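# Place the blue foam block, or else the box, on the counter

## Task

Check the floor of the room for a blue foam block. If one is there, set it on the counter; if not, set the cardboard box on the counter. Nothing else may end up on the counter. The robot must not topple or be left leaning, and the placed object must stay there on its own, without the robot holding it.

## Robot and tools

Robot: a Hello Robot Stretch 3 with a single arm. It has a two-wheeled base (0.33 m long, 0.34 m wide), a lift that moves the arm up and down a mast, and an arm that telescopes out to the robot's right side. The base cannot drive sideways, so to shift the gripper forward or back you drive the base. Turns on the spot pivot about the point midway between the wheels, 0.05 m behind the front edge. With the arm retracted and the wrist folded, a turn sweeps a radius of 0.28 m; an unfolded, level wrist reaches beyond that.

Frames: the base frame has its origin on the floor between the drive wheels, with x forward, y left and z up. hand_pose is reported in this frame, at the point where the closed fingertips meet. The odometry frame is the base frame as it was at the start. Heading is positive to the left, between -3.142 and 3.142.

execute_actions takes "actions", a list run in order. Each action may contain "robot", "steps" (1 to 450, at 30 steps per second, default 1) and "until". {"steps": n} alone just waits. "robot" is one of three things: a single command, a list of up to 8 commands and {"pause_s": s} waits (s at most 15) run one after another, or {"stop": true}, which brakes everything and clears the queue. A command can hold:
- "base": exactly one of {"translate_m": d}, a straight drive of d metres relative to where the base is when the command begins (forward positive, |d| at most 1), or {"rotate_rad": a}, an on-the-spot turn relative to the current heading (left/counter-clockwise positive, |a| at most 3.2).
- "joints": absolute targets by name. Joints you leave out keep their previous goals. Ranges: lift_m 0 to 1.1 (arm height); arm_m 0 to 0.52 (extension); wrist_yaw_rad -1.345 to 4.42 (0 along the arm, positive toward the front, 3.0 folded over the base); wrist_pitch_rad -1.57 to 0.451 (negative tips the fingers down); wrist_roll_rad -2.911 to 2.911; gripper_m -0.089 to 0.179 (larger is wider; the actual fingertip gap is smaller than this by about 0.007 nearly closed and 0.025 wide open); head_pan_rad -3.953 to 1.73 (positive left, -1.57 looks along the arm); head_tilt_rad -1.53 to 0.419 (negative looks down).
- "contact_limits": {"arm_m": effort %, 1 to 100}, the effort at which the arm halts. It applies until the arm's next command.
If any value is out of range, the entire call is rejected and nothing runs. Motions keep going across later actions and while you think, and a new command overrides the old one immediately.

"until" ends an action early once its conditions are true. {"robot": {"status": "ended"}} waits until no status reads moving and the queue is no longer running. Fields can also be compared, e.g. {"lift_m": [">", 0.3]} or {"base_status": ["!=", "moving"]}. {"any": {"status": "ended"}} fires when the first motion finishes. Don't wait on a reading using "="; "done" only means within tolerance.

zoom_image: pass "camera" (head_camera, nav_camera or wrist_camera) and "region" [x0, y0, x1, y1] in pixels from the top-left, no larger than 504 by 504. It gives a closer look at the most recent image. head_camera and nav_camera are on the head and move with pan and tilt; wrist_camera rides on the gripper.

finished_scene: pass "scene", the number of the current scene. Call it only after every motion has ended and the object sits on the counter unaided. It cannot be undone.

Results: every successful execute_actions returns the camera images plus state lines. base_status shows progress toward the base goal, e.g. moving (translate_m +0.12 of +0.30). joint_goals and joint_status show each joint's goal and state: moving, done, off_target (came to rest short, may still be pushing), contact_stop (the lift or arm met resistance and went slack), time_out, stopped, not_commanded, or torque_fault (a wrist servo cut out for about 10 s and its commands are refused). measured_speeds come from the encoders. The "robot:" line gives refusals, queue (idle/running/done/dropped/stopped) and queue_left. Lines starting refused:, dropped: or replaced: explain problems and count actions and commands from 0. robot.on_its_own shows goals the robot altered, slack or switched-off joints, loaded motors, and any lean beyond 3 degrees. base_tilt gives the lean in degrees (forward and right positive). motor_effort is in % with the peak in brackets; these readings are noisy and biased. lidar_m lists 12 distances in 30-degree sectors, counter-clockwise from straight ahead (4th left, 7th behind, 10th right), taken 0.17 m above the floor. wrist_depth_mm and head_depth_mm are 7x7 grids of depth in mm.

Practical notes: the base is only fast (0.30 m/s, 1.9 rad/s) when stowed, meaning lift_m below 0.30, arm_m below 0.03 and wrist_yaw_rad above 2.54; otherwise it is limited to 0.10 m/s. Only fold or unfold the wrist with lift_m between 0.32 and 0.95, wrist_pitch_rad -0.4 and roll near 0. If yaw is below -0.4, keep pitch at -0.5 or lower. To grasp, command gripper_m smaller than the object's width; to let go, open at least 0.02 wider than the value where contact happened. The gripper reading does not confirm you are holding anything, so check the cameras. Squeezing very hard triggers a stall guard and the object may slip.

Avoid tipping. Pushing against something fixed with the gripper higher than about 0.45 m can topple the robot, and a second push after a contact_stop is worse. Never drive while the gripper is holding, hooking or pressing on something immovable. If the base snags or leans, undo the last move in small steps, pull the gripper clear, and lower lift_m to around 0.2 if the lean persists. Avoid drops, slams and hard shoves. A loose object may get nudged briefly now and then.

Each tool is called after ">>>" by a JSON object that holds its "method" and its "body", one argument or row to a line.

## Session

>>> {"method": "execute_actions", "body": {
  "actions": []
}}

Scene clock: 0.00 s.
robot.base_odometry: x=+0.000 y=+0.000 heading=+0.000 (m, m, rad; robot's odometry frame)
robot.turned_by_wheels: +0.000 (rad since the last result)
robot.turned_by_imu: +0.000 (rad since the last result)
robot.base_tilt: forward=-1.9 right=-1.4 (deg)
robot.lidar_m: 1.52 1.54 1.52 1.67 1.49 1.47 1.16 2.25 2.22 2.46 1.40 1.39
robot.head_depth_mm: 2058 3132 3301 3343 1955 1396 1401 / 2068 2825 2924 2983 1914 1501 1501 / 2070 2526 2547 2581 1892 1632 1621 / 2094 2220 2253 2263 1855 1784 1782 / 1942 1992 2011 2045 1967 1970 1966 / 1784 1794 1822 1833 1828 1859 1890 / 1634 1645 1652 1678 1675 1695 1704
robot.base_status: not_commanded
robot.joint_positions: lift_m=+0.403 arm_m=-0.001 wrist_yaw_rad=+2.934 wrist_pitch_rad=-0.635 wrist_roll_rad=-0.007 gripper_m=+0.037 head_pan_rad=+0.004 head_tilt_rad=-0.023
robot.joint_goals: lift_m=+0.403 arm_m=-0.001 wrist_yaw_rad=+2.934 wrist_pitch_rad=-0.635 wrist_roll_rad=-0.007 gripper_m=+0.037 head_pan_rad=+0.004 head_tilt_rad=-0.023
robot.joint_status: lift_m=not_commanded arm_m=not_commanded wrist_yaw_rad=not_commanded wrist_pitch_rad=not_commanded wrist_roll_rad=not_commanded gripper_m=not_commanded head_pan_rad=not_commanded head_tilt_rad=not_commanded
robot.measured_speeds: translate_m=+0.000 rotate_rad=+0.000 lift_m=+0.000 arm_m=+0.000 wrist_yaw_rad=+0.000 wrist_pitch_rad=+0.000 wrist_roll_rad=+0.000 head_pan_rad=+0.000 head_tilt_rad=+0.000
robot: refusals=0 queue=idle queue_left=0
robot.motor_effort: left_wheel=+0 right_wheel=+1 lift_m=+35 arm_m=+0 wrist_yaw_rad=+0 wrist_pitch_rad=+4 wrist_roll_rad=+0 gripper_m=+1 head_pan_rad=+0 head_tilt_rad=+2 (%)
robot.hand_pose: x=+0.0183 y=+0.0440 z=+0.3708 quat_wxyz=(+0.289, +0.688, +0.151, +0.648) (m; robot's base frame)
robot.wrist_depth_mm: - - - - - - - / 851 - 889 931 969 - - / 729 - 760 782 806 824 835 / 635 636 664 670 686 700 712 / 559 571 - 594 608 613 618 / 506 - - 532 534 550 552 / - - - 487 480 491 498
pictures: head_camera (sideways: a quarter turn clockwise sets it upright), nav_camera (sideways: a quarter turn counterclockwise sets it upright), wrist_camera
Images, in order (width x height): head_camera 896x504, nav_camera 672x504, wrist_camera 644x364.

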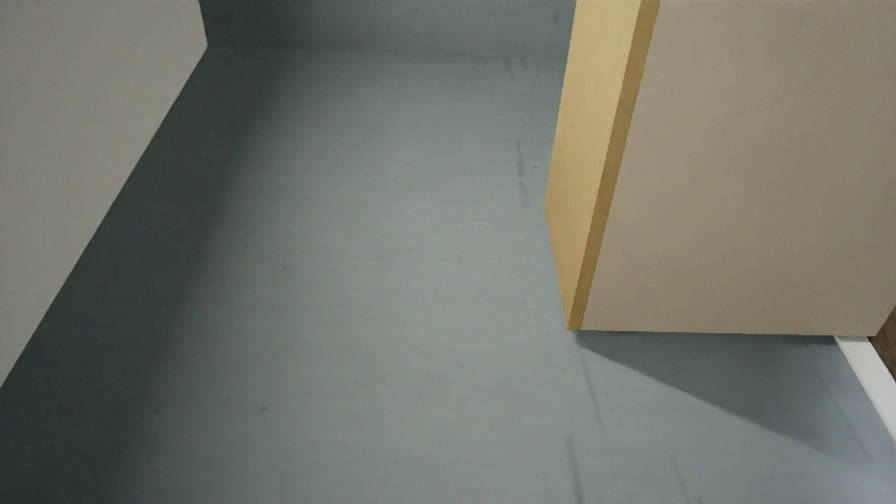

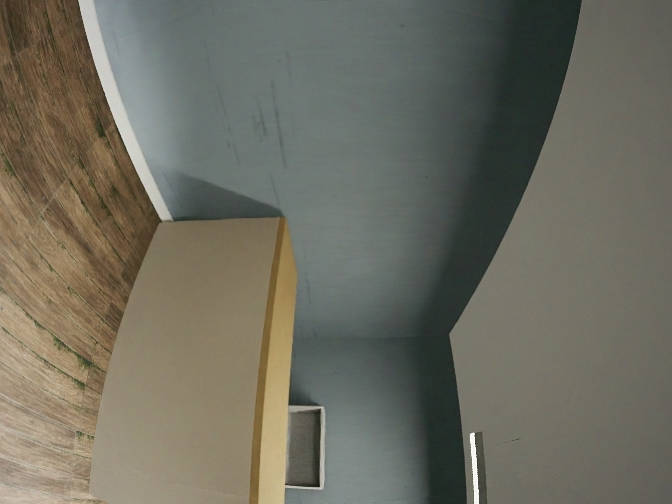

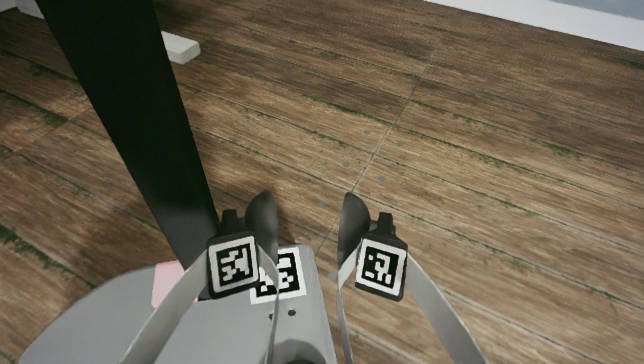

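>>> {"method": "execute_actions", "body": {
  "actions": [
    {"robot":{"joints":{"head_pan_rad":-1.2,"head_tilt_rad":-0.7}},"steps":450,"until":{"robot":{"status":"ended"}}}
  ]
}}

>>> {"method": "execute_actions", "body": {
  "actions": [
    {"robot":{"joints":{"head_pan_rad":-2.6}},"steps":450,"until":{"robot":{"status":"ended"}}}
  ]
}}

>>> {"method": "execute_actions", "body": {
  "actions": [
    {"robot":{"joints":{"head_pan_rad":-3.9}},"steps":450,"until":{"robot":{"status":"ended"}}}
  ]
}}

Scene clock: 1.50 s.
robot.base_odometry: x=+0.000 y=+0.000 heading=+0.000 (m, m, rad; robot's odometry frame)
robot.turned_by_wheels: +0.000 (rad since the last result)
robot.turned_by_imu: +0.000 (rad since the last result)
robot.base_tilt: forward=-2.0 right=-1.4 (deg)
robot.lidar_m: 1.52 1.54 1.53 1.67 1.49 1.47 1.16 2.25 2.21 2.46 1.41 1.39
robot.head_depth_mm: 2750 2970 2530 1978 1634 1377 1195 / 3102 3242 2528 1970 1634 1377 1198 / 3324 3537 2545 1985 1633 1377 1190 / 3199 3430 2565 1990 1630 1379 1201 / 3051 3282 2543 1991 1636 1380 1199 / 2939 3208 2464 1779 1627 1379 1205 / 2826 1299 1435 1613 1638 1388 1201
robot.base_status: not_commanded
robot.joint_positions: lift_m=+0.403 arm_m=-0.001 wrist_yaw_rad=+2.934 wrist_pitch_rad=-0.635 wrist_roll_rad=-0.007 gripper_m=+0.037 head_pan_rad=-1.193 head_tilt_rad=-0.691
robot.joint_goals: lift_m=+0.403 arm_m=-0.001 wrist_yaw_rad=+2.934 wrist_pitch_rad=-0.635 wrist_roll_rad=-0.007 gripper_m=+0.037 head_pan_rad=-1.200 head_tilt_rad=-0.700
robot.joint_status: lift_m=not_commanded arm_m=not_commanded wrist_yaw_rad=not_commanded wrist_pitch_rad=not_commanded wrist_roll_rad=not_commanded gripper_m=not_commanded head_pan_rad=done head_tilt_rad=done
robot.measured_speeds: translate_m=+0.000 rotate_rad=+0.000 lift_m=+0.000 arm_m=+0.000 wrist_yaw_rad=+0.000 wrist_pitch_rad=+0.000 wrist_roll_rad=+0.000 head_pan_rad=+0.000 head_tilt_rad=+0.000
robot: refusals=0 queue=done queue_left=0
robot.motor_effort: left_wheel=+0(1) right_wheel=+1(0) lift_m=+35(35) arm_m=-1(0) wrist_yaw_rad=+0(0) wrist_pitch_rad=+4(4) wrist_roll_rad=+0(0) gripper_m=+0(0) head_pan_rad=-3(36) head_tilt_rad=-5(45) (%)
robot.hand_pose: x=+0.0183 y=+0.0440 z=+0.3708 quat_wxyz=(+0.289, +0.688, +0.151, +0.648) (m; robot's base frame)
robot.wrist_depth_mm: - - - - - - - / 846 - 895 917 949 - - / 728 - 765 777 796 817 833 / 637 638 666 680 692 695 717 / 569 564 - 594 607 615 624 / 505 - - 532 536 542 551 / - - - 487 484 492 495
pictures: head_camera (sideways: a quarter turn clockwise sets it upright), nav_camera (sideways: a quarter turn counterclockwise sets it upright), wrist_camera
Images, in order (width x height): head_camera 896x504, nav_camera 672x504, wrist_camera 644x364.

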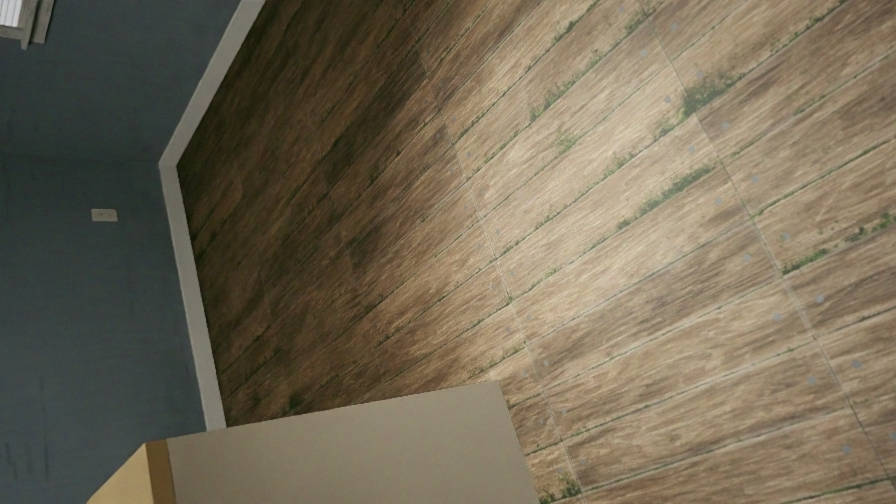

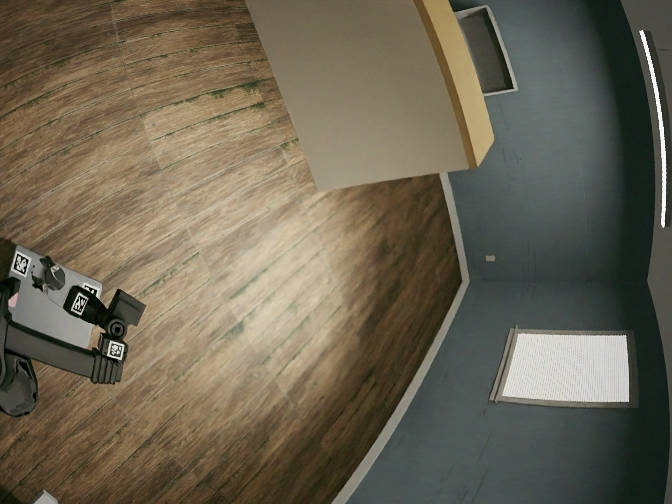

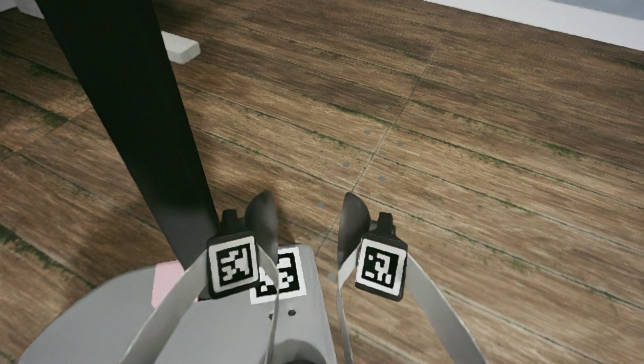

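Scene clock: 2.73 s.
robot.base_odometry: x=+0.000 y=+0.000 heading=+0.000 (m, m, rad; robot's odometry frame)
robot.turned_by_wheels: +0.000 (rad since the last result)
robot.turned_by_imu: +0.000 (rad since the last result)
robot.base_tilt: forward=-2.0 right=-1.4 (deg)
robot.lidar_m: 1.52 1.54 1.53 1.66 1.49 1.47 1.16 2.25 2.22 2.45 1.41 1.39
robot.head_depth_mm: 2191 2373 2457 1986 1631 1378 1190 / 2162 2409 2557 1985 1622 1379 1203 / 2070 2359 2471 1998 1627 1377 1194 / 2035 2243 2448 1991 1633 1388 1195 / 1962 2188 2398 1997 1633 1383 1198 / 1901 2112 2343 1982 1634 1381 1204 / 1853 2069 2302 1995 1638 1378 1202
robot.base_status: not_commanded
robot.joint_positions: lift_m=+0.403 arm_m=-0.001 wrist_yaw_rad=+2.934 wrist_pitch_rad=-0.635 wrist_roll_rad=-0.007 gripper_m=+0.037 head_pan_rad=-2.593 head_tilt_rad=-0.691
robot.joint_goals: lift_m=+0.403 arm_m=-0.001 wrist_yaw_rad=+2.934 wrist_pitch_rad=-0.635 wrist_roll_rad=-0.007 gripper_m=+0.037 head_pan_rad=-2.600 head_tilt_rad=-0.700
robot.joint_status: lift_m=not_commanded arm_m=not_commanded wrist_yaw_rad=not_commanded wrist_pitch_rad=not_commanded wrist_roll_rad=not_commanded gripper_m=not_commanded head_pan_rad=done head_tilt_rad=done
robot.measured_speeds: translate_m=+0.000 rotate_rad=+0.000 lift_m=+0.000 arm_m=+0.000 wrist_yaw_rad=+0.000 wrist_pitch_rad=+0.000 wrist_roll_rad=+0.000 head_pan_rad=+0.000 head_tilt_rad=+0.000
robot: refusals=0 queue=done queue_left=0
robot.motor_effort: left_wheel=-1(0) right_wheel=+1(1) lift_m=+35(35) arm_m=+0(0) wrist_yaw_rad=+0(0) wrist_pitch_rad=+4(4) wrist_roll_rad=+0(0) gripper_m=+1(1) head_pan_rad=-3(34) head_tilt_rad=-5(5) (%)
robot.hand_pose: x=+0.0183 y=+0.0440 z=+0.3708 quat_wxyz=(+0.289, +0.688, +0.151, +0.648) (m; robot's base frame)
robot.wrist_depth_mm: - - - - - - - / 845 - 907 923 963 - - / 741 - 766 781 807 826 847 / 634 639 665 672 687 709 715 / 559 568 - 595 602 610 620 / 509 - - 531 530 543 551 / - - - 493 483 493 500
pictures: head_camera (sideways: a quarter turn clockwise sets it upright), nav_camera (sideways: a quarter turn counterclockwise sets it upright), wrist_camera
Images, in order (width x height): head_camera 896x504, nav_camera 672x504, wrist_camera 644x364.

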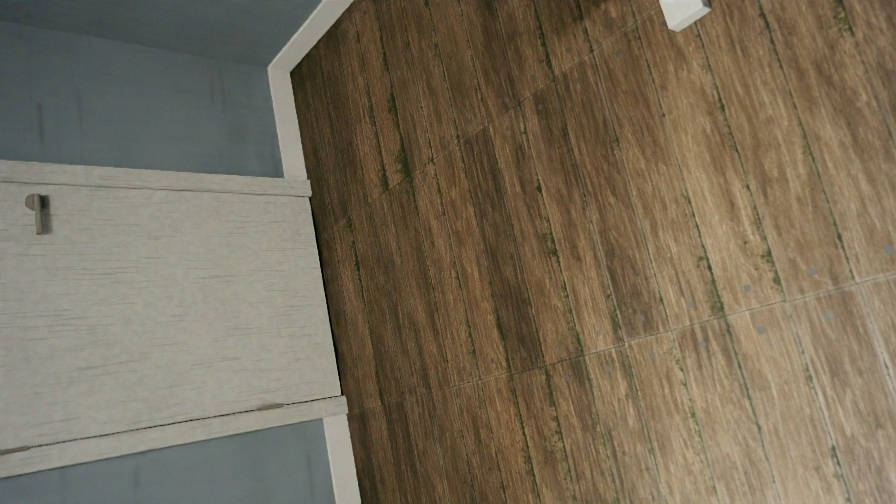

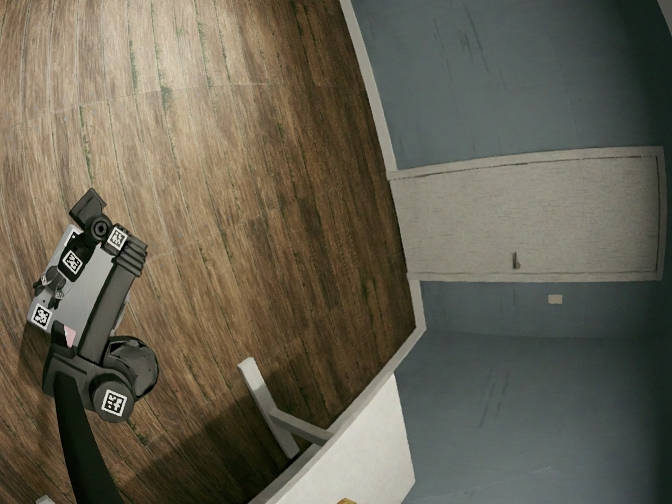

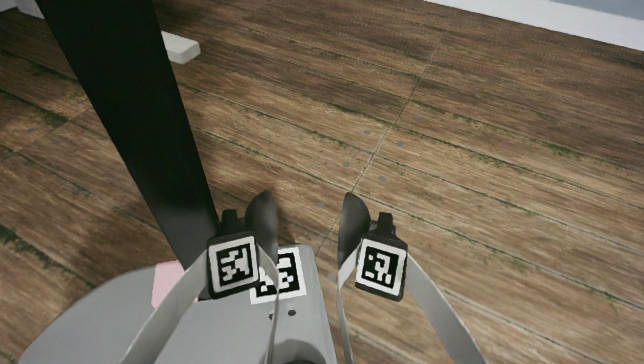

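Scene clock: 3.93 s.
robot.base_odometry: x=+0.000 y=+0.000 heading=+0.000 (m, m, rad; robot's odometry frame)
robot.turned_by_wheels: +0.000 (rad since the last result)
robot.turned_by_imu: +0.000 (rad since the last result)
robot.base_tilt: forward=-1.9 right=-1.4 (deg)
robot.lidar_m: 1.52 1.54 1.53 1.67 1.49 1.47 1.16 2.25 2.22 2.45 1.41 1.39
robot.head_depth_mm: 1270 - - - - - 1153 / 1270 1401 1138 915 - - - / 1271 1395 1133 913 1617 1380 1197 / 1270 1387 1135 916 1624 1382 1197 / 1255 1384 1140 913 1622 1385 1213 / 1254 1391 1142 917 1643 1381 1201 / 1245 1373 1146 918 1636 1387 1199
robot.base_status: not_commanded
robot.joint_positions: lift_m=+0.403 arm_m=-0.001 wrist_yaw_rad=+2.934 wrist_pitch_rad=-0.635 wrist_roll_rad=-0.007 gripper_m=+0.037 head_pan_rad=-3.893 head_tilt_rad=-0.692
robot.joint_goals: lift_m=+0.403 arm_m=-0.001 wrist_yaw_rad=+2.934 wrist_pitch_rad=-0.635 wrist_roll_rad=-0.007 gripper_m=+0.037 head_pan_rad=-3.900 head_tilt_rad=-0.700
robot.joint_status: lift_m=not_commanded arm_m=not_commanded wrist_yaw_rad=not_commanded wrist_pitch_rad=not_commanded wrist_roll_rad=not_commanded gripper_m=not_commanded head_pan_rad=done head_tilt_rad=done
robot.measured_speeds: translate_m=+0.000 rotate_rad=+0.000 lift_m=+0.000 arm_m=+0.000 wrist_yaw_rad=+0.000 wrist_pitch_rad=+0.000 wrist_roll_rad=+0.000 head_pan_rad=+0.000 head_tilt_rad=+0.000
robot: refusals=0 queue=done queue_left=0
robot.motor_effort: left_wheel=+0(1) right_wheel=+1(1) lift_m=+35(35) arm_m=-1(0) wrist_yaw_rad=+0(0) wrist_pitch_rad=+4(4) wrist_roll_rad=+0(0) gripper_m=-1(0) head_pan_rad=-3(34) head_tilt_rad=-5(5) (%)
robot.hand_pose: x=+0.0183 y=+0.0440 z=+0.3708 quat_wxyz=(+0.289, +0.688, +0.151, +0.648) (m; robot's base frame)
robot.wrist_depth_mm: - - - - - - - / 847 - 902 927 938 - - / 728 - 760 763 819 824 842 / 639 633 667 673 687 690 712 / 566 566 - 598 608 614 623 / 509 - - 525 539 542 551 / - - - 486 478 494 490
pictures: head_camera (sideways: a quarter turn clockwise sets it upright), nav_camera (sideways: a quarter turn counterclockwise sets it upright), wrist_camera
Images, in order (width x height): head_camera 896x504, nav_camera 672x504, wrist_camera 644x364.

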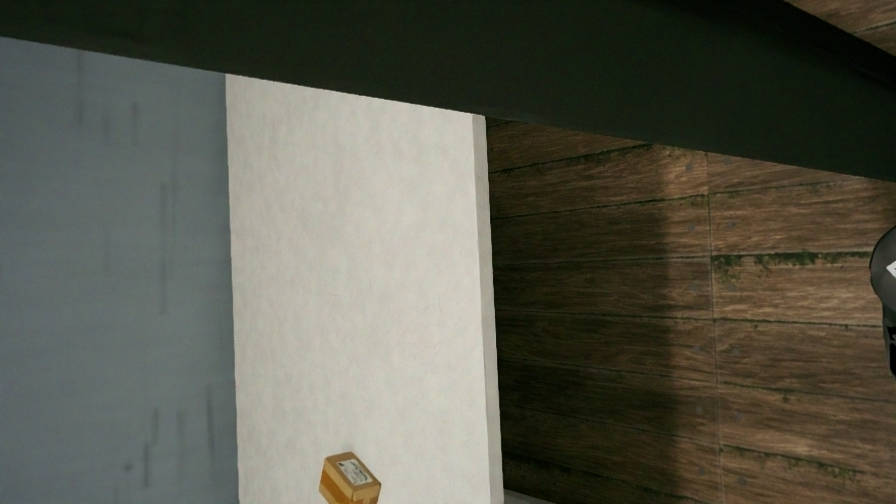

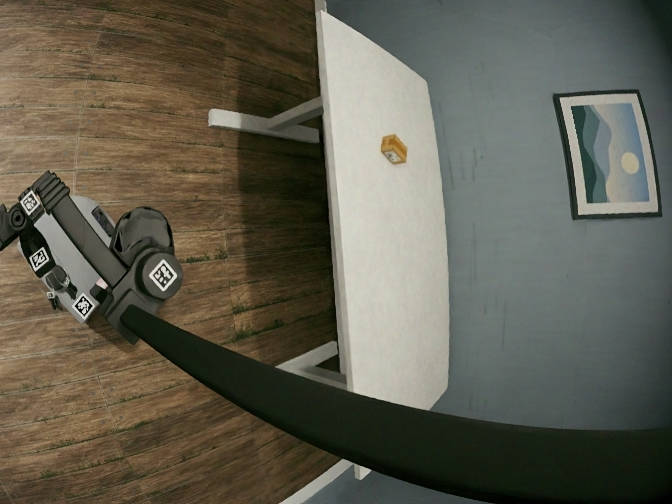

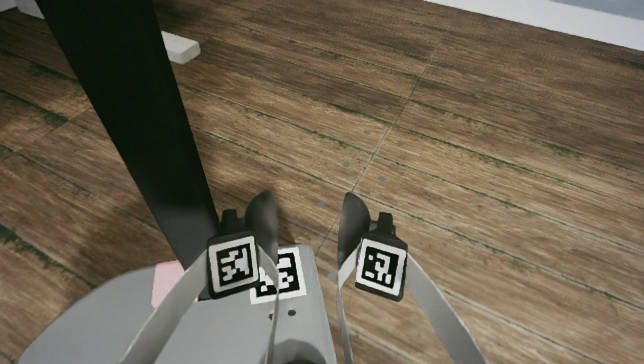

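>>> {"method": "execute_actions", "body": {
  "actions": [
    {"robot":[{"joints":{"wrist_pitch_rad":-0.4,"wrist_yaw_rad":3.0,"head_pan_rad":1.7,"head_tilt_rad":-0.8}},{"joints":{"lift_m":0.27},"base":{"rotate_rad":-0.6}}],"steps":450,"until":{"robot":{"status":"ended"}}}
  ]
}}

>>> {"method": "execute_actions", "body": {
  "actions": [
    {"robot":[{"joints":{"head_pan_rad":1.0,"head_tilt_rad":-0.7},"base":{"rotate_rad":-0.7}},{"base":{"translate_m":1.0}},{"base":{"translate_m":0.8}}],"steps":450,"until":{"robot":{"status":"ended"}}}
  ]
}}

Scene clock: 9.23 s.
robot.base_odometry: x=+0.000 y=+0.000 heading=-0.600 (m, m, rad; robot's odometry frame)
robot.turned_by_wheels: -0.600 (rad since the last result)
robot.turned_by_imu: -0.599 (rad since the last result)
robot.base_tilt: forward=-1.9 right=-1.4 (deg)
robot.lidar_m: 1.39 1.48 1.56 1.52 1.61 1.19 1.48 1.16 2.25 2.22 2.38 1.42
robot.head_depth_mm: 1286 1459 1676 1775 1500 1304 1149 / 1322 1488 1730 1764 1508 1303 1149 / 1341 1523 1764 1762 1502 1304 1157 / 1383 1565 1825 1785 1518 1320 1149 / 1413 1629 1879 1771 1510 1327 - / 1443 1648 1908 1830 - - 1117 / 1456 - - - - - 1161
robot.base_status: done (rotate_rad -0.5999 of -0.6000)
robot.joint_positions: lift_m=+0.271 arm_m=-0.001 wrist_yaw_rad=+2.997 wrist_pitch_rad=-0.423 wrist_roll_rad=-0.007 gripper_m=+0.037 head_pan_rad=+1.693 head_tilt_rad=-0.791
robot.joint_goals: lift_m=+0.270 arm_m=-0.001 wrist_yaw_rad=+3.000 wrist_pitch_rad=-0.400 wrist_roll_rad=-0.007 gripper_m=+0.037 head_pan_rad=+1.700 head_tilt_rad=-0.800
robot.joint_status: lift_m=done arm_m=not_commanded wrist_yaw_rad=done wrist_pitch_rad=done wrist_roll_rad=not_commanded gripper_m=not_commanded head_pan_rad=done head_tilt_rad=done
robot.measured_speeds: translate_m=+0.000 rotate_rad=+0.000 lift_m=+0.000 arm_m=+0.000 wrist_yaw_rad=+0.000 wrist_pitch_rad=+0.000 wrist_roll_rad=+0.000 head_pan_rad=+0.000 head_tilt_rad=+0.000
robot: refusals=0 queue=done queue_left=0
robot.motor_effort: left_wheel=+4(11) right_wheel=-1(6) lift_m=+16(35) arm_m=+0(0) wrist_yaw_rad=+2(6) wrist_pitch_rad=+8(8) wrist_roll_rad=+0(0) gripper_m=+0(0) head_pan_rad=+2(39) head_tilt_rad=-5(18) (%)
robot.hand_pose: x=+0.0109 y=+0.0776 z=+0.2822 quat_wxyz=(+0.198, +0.698, +0.099, +0.681) (m; robot's base frame)
robot.wrist_depth_mm: - - - - - - - / - - - - - - - / 778 - 819 849 871 892 930 / 631 634 666 672 681 705 707 / 523 527 - 552 572 568 582 / 458 - - - 472 486 497 / - - - - 414 425 426
pictures: head_camera (sideways: a quarter turn clockwise sets it upright), nav_camera (sideways: a quarter turn counterclockwise sets it upright), wrist_camera
Images, in order (width x height): head_camera 896x504, nav_camera 672x504, wrist_camera 644x364.

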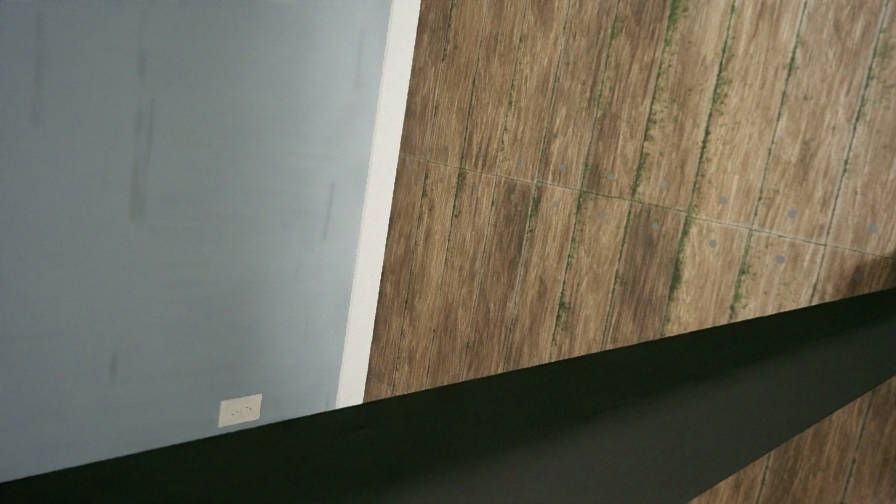

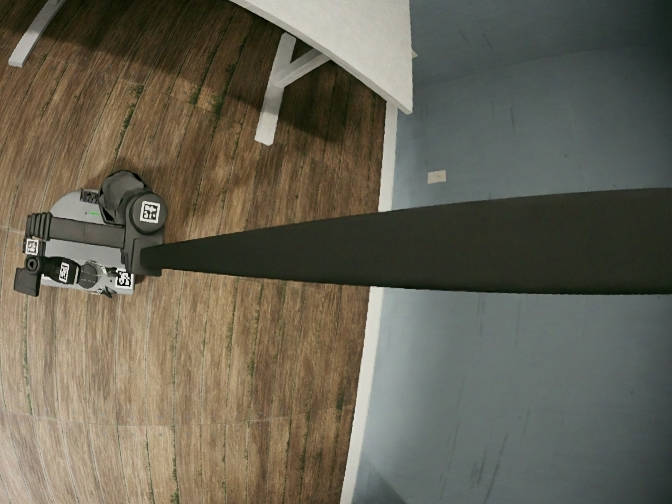

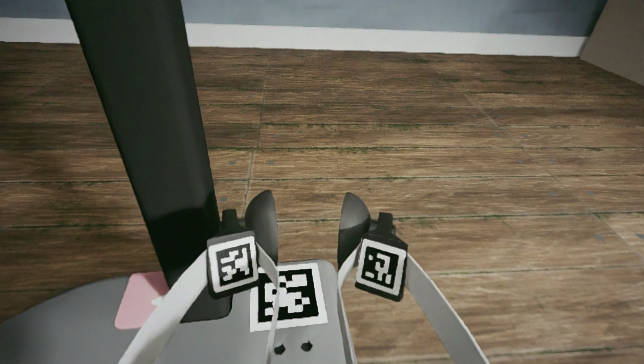

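Scene clock: 20.33 s.
robot.base_odometry: x=+0.482 y=-1.734 heading=-1.300 (m, m, rad; robot's odometry frame)
robot.turned_by_wheels: -0.700 (rad since the last result)
robot.turned_by_imu: -0.694 (rad since the last result)
robot.base_tilt: forward=-1.9 right=-1.4 (deg)
robot.lidar_m: 1.54 1.85 1.78 0.79 0.74 2.62 2.98 2.48 1.90 1.28 1.19 1.21
robot.head_depth_mm: 1537 1707 1923 1945 1608 1363 1181 / 1609 1775 2025 1963 1602 1366 1187 / 1678 1872 2111 1932 1611 1366 1196 / 1736 1959 2208 1959 1609 1374 1187 / 1639 1821 2089 1958 1612 1372 1190 / 1813 2005 2247 1955 1614 1374 1194 / 1939 2113 2323 1988 1606 1374 1192
robot.base_status: done (translate_m +0.8000 of +0.8000)
robot.joint_positions: lift_m=+0.271 arm_m=-0.001 wrist_yaw_rad=+2.998 wrist_pitch_rad=-0.423 wrist_roll_rad=-0.007 gripper_m=+0.037 head_pan_rad=+1.007 head_tilt_rad=-0.704
robot.joint_goals: lift_m=+0.270 arm_m=-0.001 wrist_yaw_rad=+3.000 wrist_pitch_rad=-0.400 wrist_roll_rad=-0.007 gripper_m=+0.037 head_pan_rad=+1.000 head_tilt_rad=-0.700
robot.joint_status: lift_m=done arm_m=not_commanded wrist_yaw_rad=done wrist_pitch_rad=done wrist_roll_rad=not_commanded gripper_m=not_commanded head_pan_rad=done head_tilt_rad=done
robot.measured_speeds: translate_m=+0.000 rotate_rad=+0.000 lift_m=+0.000 arm_m=+0.000 wrist_yaw_rad=+0.000 wrist_pitch_rad=+0.000 wrist_roll_rad=+0.000 head_pan_rad=+0.000 head_tilt_rad=+0.000
robot: refusals=0 queue=done queue_left=0
robot.motor_effort: left_wheel=+2(14) right_wheel=-1(7) lift_m=+16(16) arm_m=-1(1) wrist_yaw_rad=+2(2) wrist_pitch_rad=+8(8) wrist_roll_rad=+0(0) gripper_m=+0(1) head_pan_rad=-2(33) head_tilt_rad=+2(14) (%)
robot.hand_pose: x=+0.0108 y=+0.0776 z=+0.2822 quat_wxyz=(+0.198, +0.698, +0.099, +0.682) (m; robot's base frame)
robot.wrist_depth_mm: 555 - 774 - - - - / 585 - 854 - - - - / 625 - 812 855 877 895 914 / 631 631 667 671 681 696 717 / 526 526 - 549 565 575 582 / 462 - - - 471 484 492 / - - - - 414 423 424
pictures: head_camera (sideways: a quarter turn clockwise sets it upright), nav_camera (sideways: a quarter turn counterclockwise sets it upright), wrist_camera
Images, in order (width x height): head_camera 896x504, nav_camera 672x504, wrist_camera 644x364.

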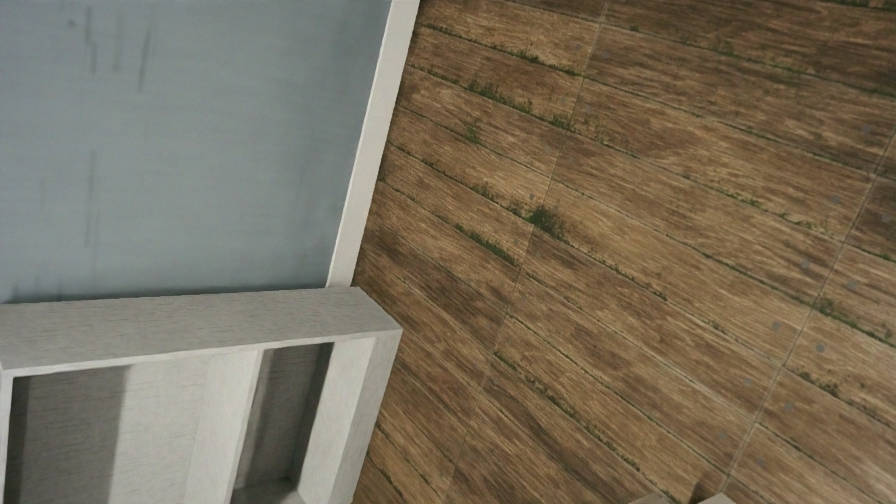

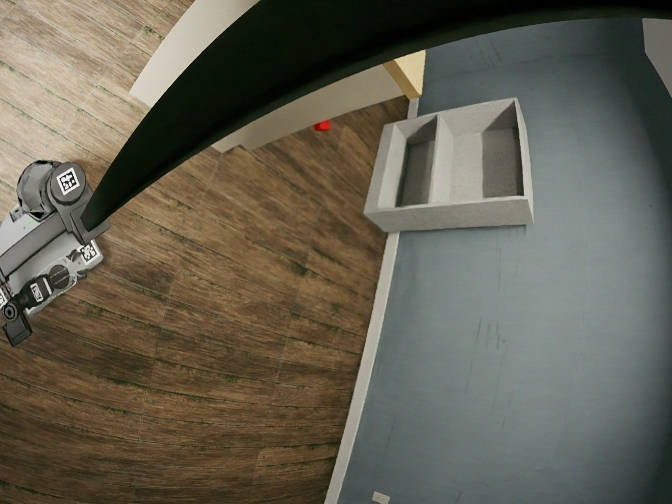

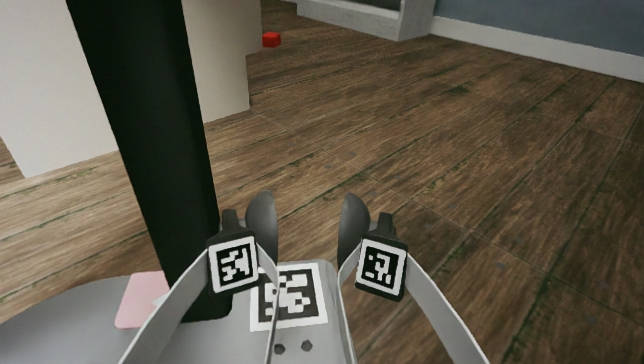

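>>> {"method": "execute_actions", "body": {
  "actions": [
    {"robot":[{"joints":{"head_pan_rad":1.3,"head_tilt_rad":-0.6},"base":{"rotate_rad":0.7}},{"base":{"translate_m":0.5}}],"steps":450,"until":{"robot":{"status":"ended"}}}
  ]
}}

Scene clock: 25.43 s.
robot.base_odometry: x=+0.895 y=-2.017 heading=-0.600 (m, m, rad; robot's odometry frame)
robot.turned_by_wheels: +0.700 (rad since the last result)
robot.turned_by_imu: +0.698 (rad since the last result)
robot.base_tilt: forward=-2.0 right=-1.4 (deg)
robot.lidar_m: 1.35 1.37 1.99 0.70 0.74 3.40 2.97 1.63 1.25 1.23 1.30 1.38
robot.head_depth_mm: 2298 2527 2750 2138 1765 1461 1242 / 2285 2498 2761 2238 1753 1466 1244 / 2224 2490 2718 2237 1770 1459 1243 / 2193 2428 2680 2248 1759 1465 1245 / 2182 2345 2582 884 960 1117 1213 / 2104 1423 909 773 885 1033 1199 / 2106 1433 915 758 863 1008 1173
robot.base_status: done (translate_m +0.5000 of +0.5000)
robot.joint_positions: lift_m=+0.271 arm_m=-0.001 wrist_yaw_rad=+2.998 wrist_pitch_rad=-0.423 wrist_roll_rad=-0.007 gripper_m=+0.037 head_pan_rad=+1.293 head_tilt_rad=-0.606
robot.joint_goals: lift_m=+0.270 arm_m=-0.001 wrist_yaw_rad=+3.000 wrist_pitch_rad=-0.400 wrist_roll_rad=-0.007 gripper_m=+0.037 head_pan_rad=+1.300 head_tilt_rad=-0.600
robot.joint_status: lift_m=done arm_m=not_commanded wrist_yaw_rad=done wrist_pitch_rad=done wrist_roll_rad=not_commanded gripper_m=not_commanded head_pan_rad=done head_tilt_rad=done
robot.measured_speeds: translate_m=+0.000 rotate_rad=+0.000 lift_m=+0.000 arm_m=+0.000 wrist_yaw_rad=+0.000 wrist_pitch_rad=+0.000 wrist_roll_rad=+0.000 head_pan_rad=+0.000 head_tilt_rad=+0.000
robot: refusals=0 queue=done queue_left=0
robot.motor_effort: left_wheel=-4(13) right_wheel=+3(8) lift_m=+16(16) arm_m=+0(0) wrist_yaw_rad=+2(1) wrist_pitch_rad=+8(8) wrist_roll_rad=+0(0) gripper_m=+0(0) head_pan_rad=+3(21) head_tilt_rad=+3(17) (%)
robot.hand_pose: x=+0.0108 y=+0.0776 z=+0.2822 quat_wxyz=(+0.198, +0.698, +0.099, +0.682) (m; robot's base frame)
robot.wrist_depth_mm: 635 - 658 - - - - / 701 - 721 - - - - / 740 - 783 840 876 890 921 / 627 628 653 673 695 694 713 / 525 527 - 554 565 572 583 / 456 - - - 472 483 492 / - - - - 412 425 426
pictures: head_camera (sideways: a quarter turn clockwise sets it upright), nav_camera (sideways: a quarter turn counterclockwise sets it upright), wrist_camera
Images, in order (width x height): head_camera 896x504, nav_camera 672x504, wrist_camera 644x364.

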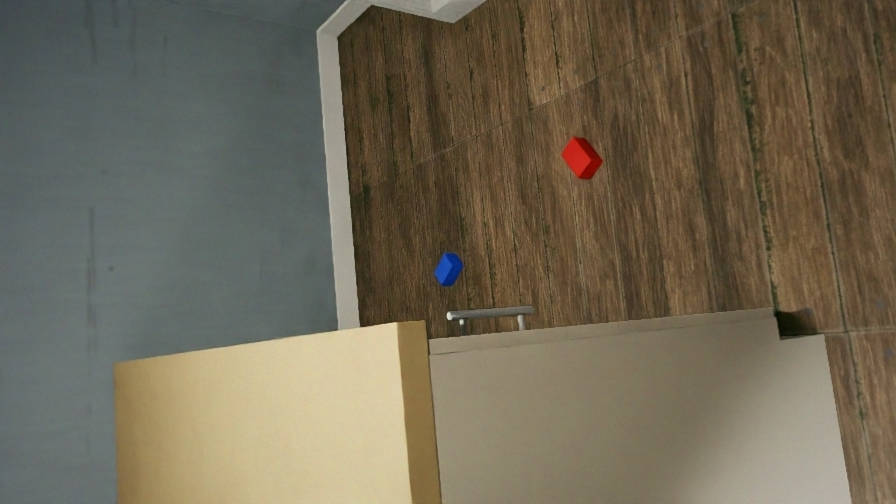

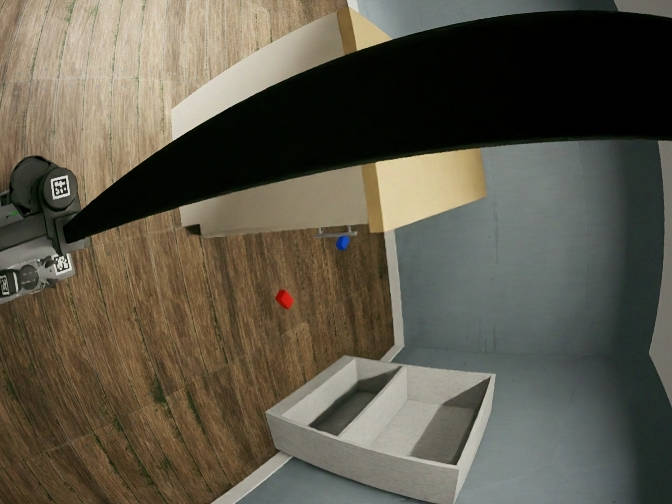

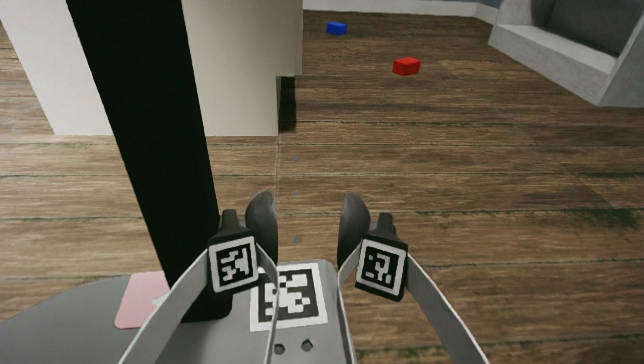

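>>> {"method": "execute_actions", "body": {
  "actions": [
    {"robot":[{"joints":{"head_pan_rad":-3.14,"head_tilt_rad":-0.9},"base":{"translate_m":0.82}},{"base":{"rotate_rad":-1.571}},{"base":{"translate_m":-0.45}}],"steps":450,"until":{"robot":{"status":"ended"}}}
  ]
}}

Scene clock: 36.27 s.
robot.base_odometry: x=+1.826 y=-2.108 heading=-2.171 (m, m, rad; robot's odometry frame)
robot.turned_by_wheels: -1.571 (rad since the last result)
robot.turned_by_imu: -1.564 (rad since the last result)
robot.base_tilt: forward=-2.0 right=-1.4 (deg)
robot.lidar_m: 1.70 0.75 0.58 0.57 0.53 0.47 2.04 1.00 0.79 1.07 2.29 1.77
robot.head_depth_mm: 1818 1992 1276 1432 1247 1076 1118 / 1831 2092 1890 1620 1416 1247 - / 1852 2105 1905 1624 1411 1268 - / 1886 2116 1902 1640 1423 1259 - / 1900 2171 1924 1625 1428 1260 1164 / 1916 2138 1924 1649 1403 1261 1133 / 1638 1701 1821 1640 1421 1268 1140
robot.base_status: done (translate_m -0.4500 of -0.4500)
robot.joint_positions: lift_m=+0.271 arm_m=-0.001 wrist_yaw_rad=+2.998 wrist_pitch_rad=-0.423 wrist_roll_rad=-0.007 gripper_m=+0.037 head_pan_rad=-3.134 head_tilt_rad=-0.890
robot.joint_goals: lift_m=+0.270 arm_m=-0.001 wrist_yaw_rad=+3.000 wrist_pitch_rad=-0.400 wrist_roll_rad=-0.007 gripper_m=+0.037 head_pan_rad=-3.140 head_tilt_rad=-0.900
robot.joint_status: lift_m=done arm_m=not_commanded wrist_yaw_rad=done wrist_pitch_rad=done wrist_roll_rad=not_commanded gripper_m=not_commanded head_pan_rad=done head_tilt_rad=done
robot.measured_speeds: translate_m=+0.000 rotate_rad=+0.000 lift_m=+0.000 arm_m=+0.000 wrist_yaw_rad=+0.000 wrist_pitch_rad=+0.000 wrist_roll_rad=+0.000 head_pan_rad=+0.000 head_tilt_rad=+0.000
robot: refusals=0 queue=done queue_left=0
robot.motor_effort: left_wheel=+2(14) right_wheel=-1(6) lift_m=+16(16) arm_m=+0(0) wrist_yaw_rad=+2(2) wrist_pitch_rad=+8(8) wrist_roll_rad=+0(0) gripper_m=-1(0) head_pan_rad=-3(34) head_tilt_rad=-6(31) (%)
robot.hand_pose: x=+0.0108 y=+0.0776 z=+0.2822 quat_wxyz=(+0.198, +0.698, +0.099, +0.682) (m; robot's base frame)
robot.wrist_depth_mm: 519 - 540 552 567 576 580 / 559 - 589 606 624 628 650 / 529 - 646 659 678 691 708 / 536 632 652 670 682 699 709 / 502 529 - 544 567 573 586 / 456 - - - 471 484 495 / - - - - 413 420 427
pictures: head_camera (sideways: a quarter turn clockwise sets it upright), nav_camera (sideways: a quarter turn counterclockwise sets it upright), wrist_camera
Images, in order (width x height): head_camera 896x504, nav_camera 672x504, wrist_camera 644x364.

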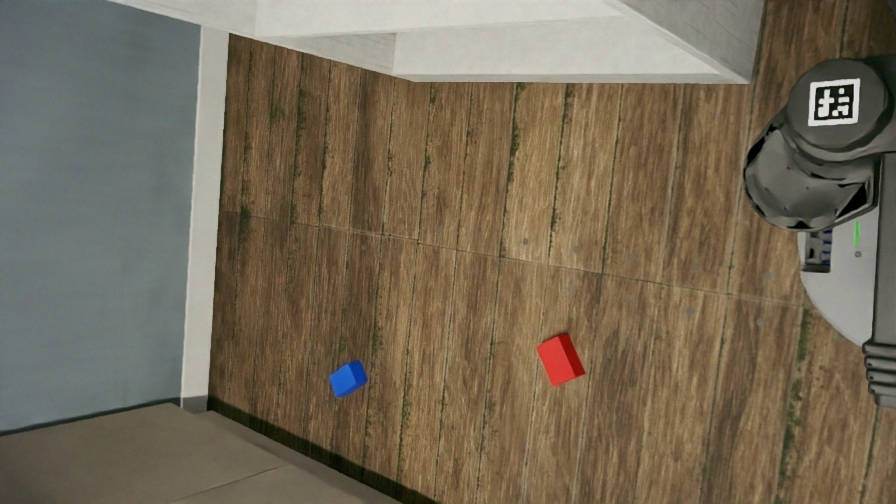

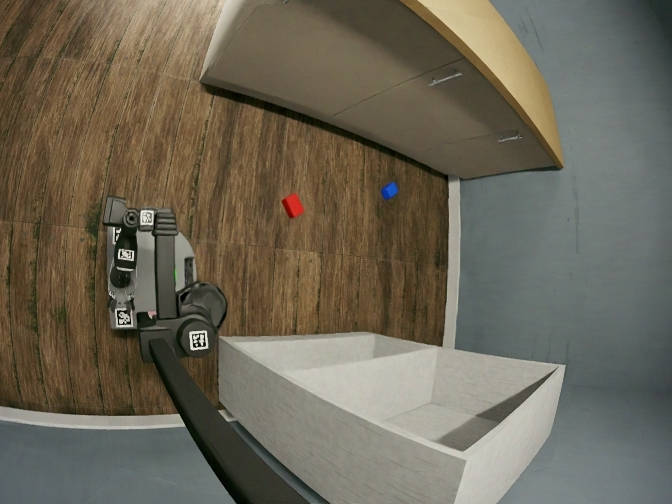

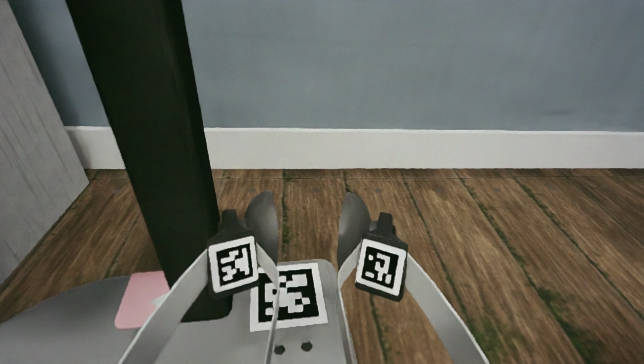

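>>> {"method": "execute_actions", "body": {
  "actions": [
    {"robot":[{"base":{"rotate_rad":-0.14}},{"base":{"translate_m":-0.55},"joints":{"head_tilt_rad":-1.1}}],"steps":450,"until":{"robot":{"status":"ended"}}}
  ]
}}

Scene clock: 41.73 s.
robot.base_odometry: x=+2.196 y=-1.702 heading=-2.311 (m, m, rad; robot's odometry frame)
robot.turned_by_wheels: -0.140 (rad since the last result)
robot.turned_by_imu: -0.142 (rad since the last result)
robot.base_tilt: forward=-1.9 right=-1.4 (deg)
robot.lidar_m: 2.29 0.81 0.23 0.40 0.48 0.64 0.68 1.20 0.84 0.79 0.81 2.42
robot.head_depth_mm: 1405 791 933 876 800 754 694 / 1516 1695 1517 1255 1214 - 1024 / 1515 1712 1573 1419 1317 - - / 1509 1708 1577 1423 1294 - 1070 / 1508 1716 1589 1420 1309 1238 1086 / 1491 1722 1583 1435 1314 1220 1120 / 1497 1732 1595 1440 1309 1204 1113
robot.base_status: done (translate_m -0.5500 of -0.5500)
robot.joint_positions: lift_m=+0.271 arm_m=-0.001 wrist_yaw_rad=+2.998 wrist_pitch_rad=-0.423 wrist_roll_rad=-0.007 gripper_m=+0.037 head_pan_rad=-3.134 head_tilt_rad=-1.087
robot.joint_goals: lift_m=+0.270 arm_m=-0.001 wrist_yaw_rad=+3.000 wrist_pitch_rad=-0.400 wrist_roll_rad=-0.007 gripper_m=+0.037 head_pan_rad=-3.140 head_tilt_rad=-1.100
robot.joint_status: lift_m=done arm_m=not_commanded wrist_yaw_rad=done wrist_pitch_rad=done wrist_roll_rad=not_commanded gripper_m=not_commanded head_pan_rad=done head_tilt_rad=done
robot.measured_speeds: translate_m=+0.000 rotate_rad=+0.000 lift_m=+0.000 arm_m=+0.000 wrist_yaw_rad=+0.000 wrist_pitch_rad=+0.000 wrist_roll_rad=+0.000 head_pan_rad=+0.000 head_tilt_rad=+0.000
robot: refusals=0 queue=done queue_left=0
robot.motor_effort: left_wheel=+3(13) right_wheel=-2(7) lift_m=+16(16) arm_m=+0(1) wrist_yaw_rad=+1(2) wrist_pitch_rad=+8(8) wrist_roll_rad=+0(0) gripper_m=+0(0) head_pan_rad=-4(4) head_tilt_rad=-7(29) (%)
robot.hand_pose: x=+0.0108 y=+0.0776 z=+0.2822 quat_wxyz=(+0.198, +0.698, +0.099, +0.682) (m; robot's base frame)
robot.wrist_depth_mm: 414 - 447 455 263 605 645 / 442 - 486 494 293 660 711 / 480 - 534 538 330 721 787 / 474 476 495 488 383 693 715 / 392 397 - 414 559 570 584 / 346 - - - 471 484 494 / - - - - 414 420 429
pictures: head_camera (sideways: a quarter turn clockwise sets it upright), nav_camera (sideways: a quarter turn counterclockwise sets it upright), wrist_camera
Images, in order (width x height): head_camera 896x504, nav_camera 672x504, wrist_camera 644x364.

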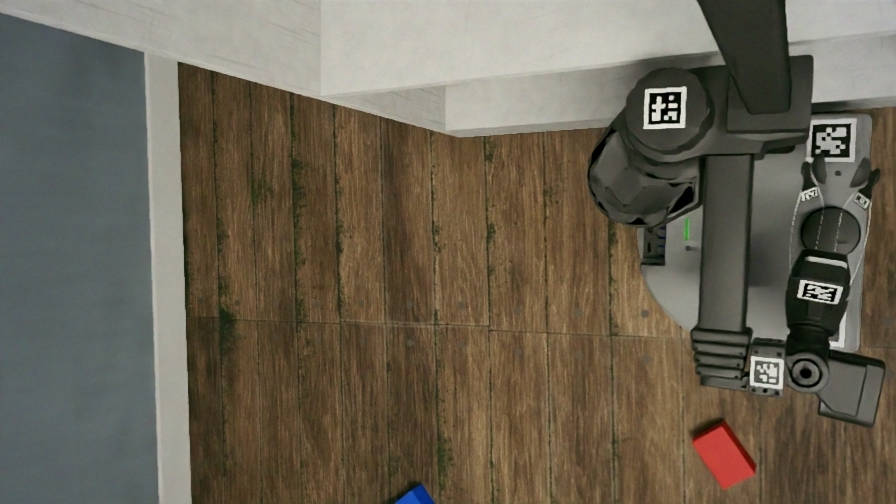

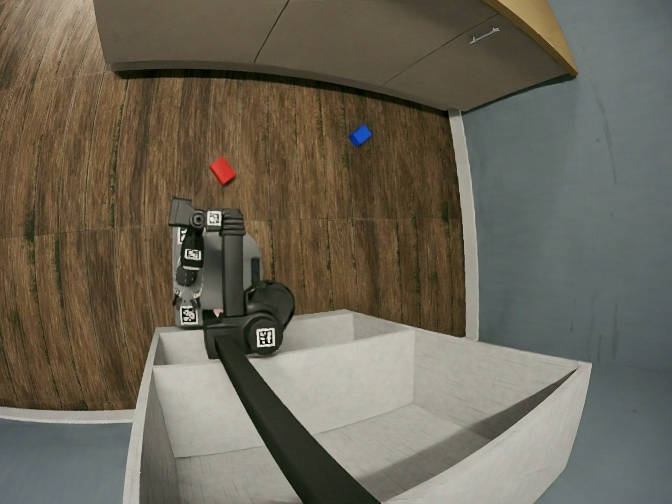

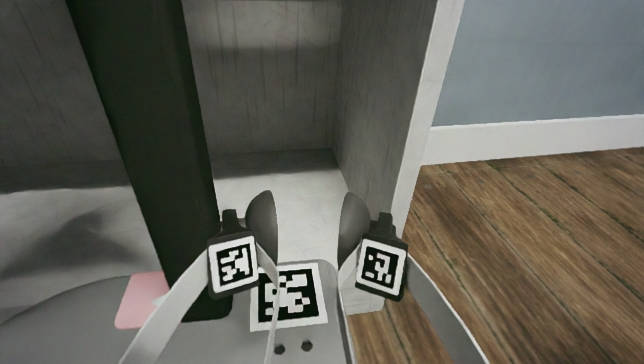

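>>> {"method": "execute_actions", "body": {
  "actions": [
    {"robot":[{"base":{"rotate_rad":0.05}},{"base":{"translate_m":-0.74},"joints":{"head_tilt_rad":-1.15,"head_pan_rad":-1.57}},{"joints":{"lift_m":0.36}},{"joints":{"wrist_yaw_rad":0,"gripper_m":0.15}},{"joints":{"wrist_pitch_rad":-1.2,"lift_m":0.3,"arm_m":0.12}}],"steps":450,"until":{"robot":{"status":"ended"}}}
  ]
}}

Scene clock: 53.50 s.
robot.base_odometry: x=+2.667 y=-1.131 heading=-2.261 (m, m, rad; robot's odometry frame)
robot.turned_by_wheels: +0.050 (rad since the last result)
robot.turned_by_imu: +0.046 (rad since the last result)
robot.base_tilt: forward=-1.9 right=-1.4 (deg)
robot.lidar_m: 0.88 0.66 0.22 0.30 0.55 0.74 0.75 0.77 0.83 0.80 0.83 1.13
robot.head_depth_mm: 820 1000 1283 1375 1266 1182 - / 821 999 1293 1384 1274 - - / 820 1010 1290 1373 1246 - - / 825 1008 1293 1389 1277 1207 1109 / 828 1009 1317 1395 1288 1193 1107 / 829 1012 1309 1395 1294 1198 1113 / 830 1014 1311 1408 1285 1193 1121
robot.base_status: done (translate_m -0.7400 of -0.7400)
robot.joint_positions: lift_m=+0.301 arm_m=+0.120 wrist_yaw_rad=+0.002 wrist_pitch_rad=-1.200 wrist_roll_rad=-0.007 gripper_m=+0.150 head_pan_rad=-1.576 head_tilt_rad=-1.137
robot.joint_goals: lift_m=+0.300 arm_m=+0.120 wrist_yaw_rad=+0.000 wrist_pitch_rad=-1.200 wrist_roll_rad=-0.007 gripper_m=+0.150 head_pan_rad=-1.570 head_tilt_rad=-1.150
robot.joint_status: lift_m=done arm_m=done wrist_yaw_rad=done wrist_pitch_rad=done wrist_roll_rad=not_commanded gripper_m=done head_pan_rad=done head_tilt_rad=done
robot.measured_speeds: translate_m=+0.000 rotate_rad=+0.000 lift_m=+0.000 arm_m=+0.000 wrist_yaw_rad=+0.000 wrist_pitch_rad=+0.000 wrist_roll_rad=+0.000 head_pan_rad=+0.000 head_tilt_rad=+0.000
robot: refusals=0 queue=done queue_left=0
robot.motor_effort: left_wheel=-3(15) right_wheel=+3(5) lift_m=+16(56) arm_m=+4(5) wrist_yaw_rad=-2(6) wrist_pitch_rad=+0(6) wrist_roll_rad=+0(0) gripper_m=+0(93) head_pan_rad=+2(36) head_tilt_rad=-8(17) (%)
robot.hand_pose: x=-0.0215 y=-0.3351 z=+0.1918 quat_wxyz=(+0.586, +0.401, -0.581, -0.398) (m; robot's base frame)
robot.wrist_depth_mm: 372 376 384 345 395 405 412 / 362 367 371 379 390 393 401 / 354 360 365 371 377 383 390 / 344 348 357 360 366 372 379 / 338 344 347 351 358 363 370 / - 335 336 344 349 - 360 / 322 326 333 336 339 346 352
pictures: head_camera (sideways: a quarter turn clockwise sets it upright), nav_camera (sideways: a quarter turn counterclockwise sets it upright), wrist_camera
Images, in order (width x height): head_camera 896x504, nav_camera 672x504, wrist_camera 644x364.

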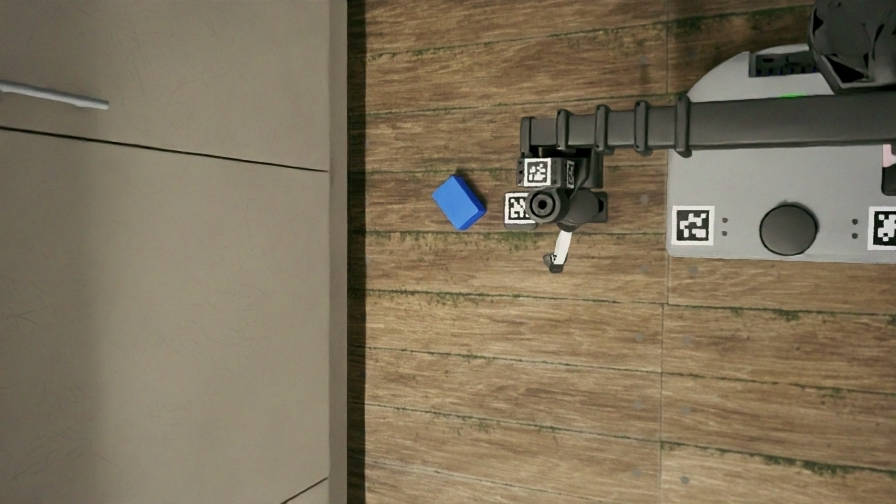

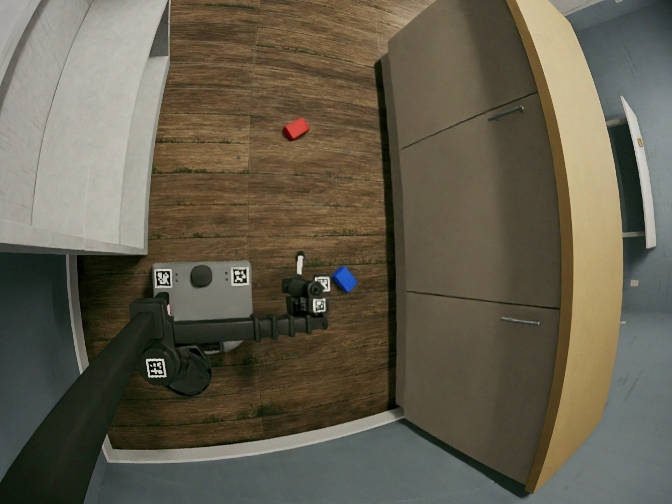

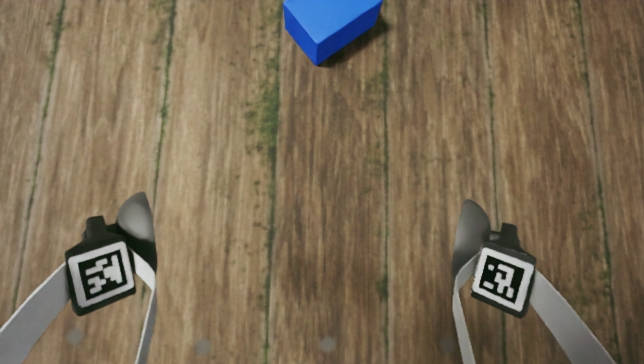

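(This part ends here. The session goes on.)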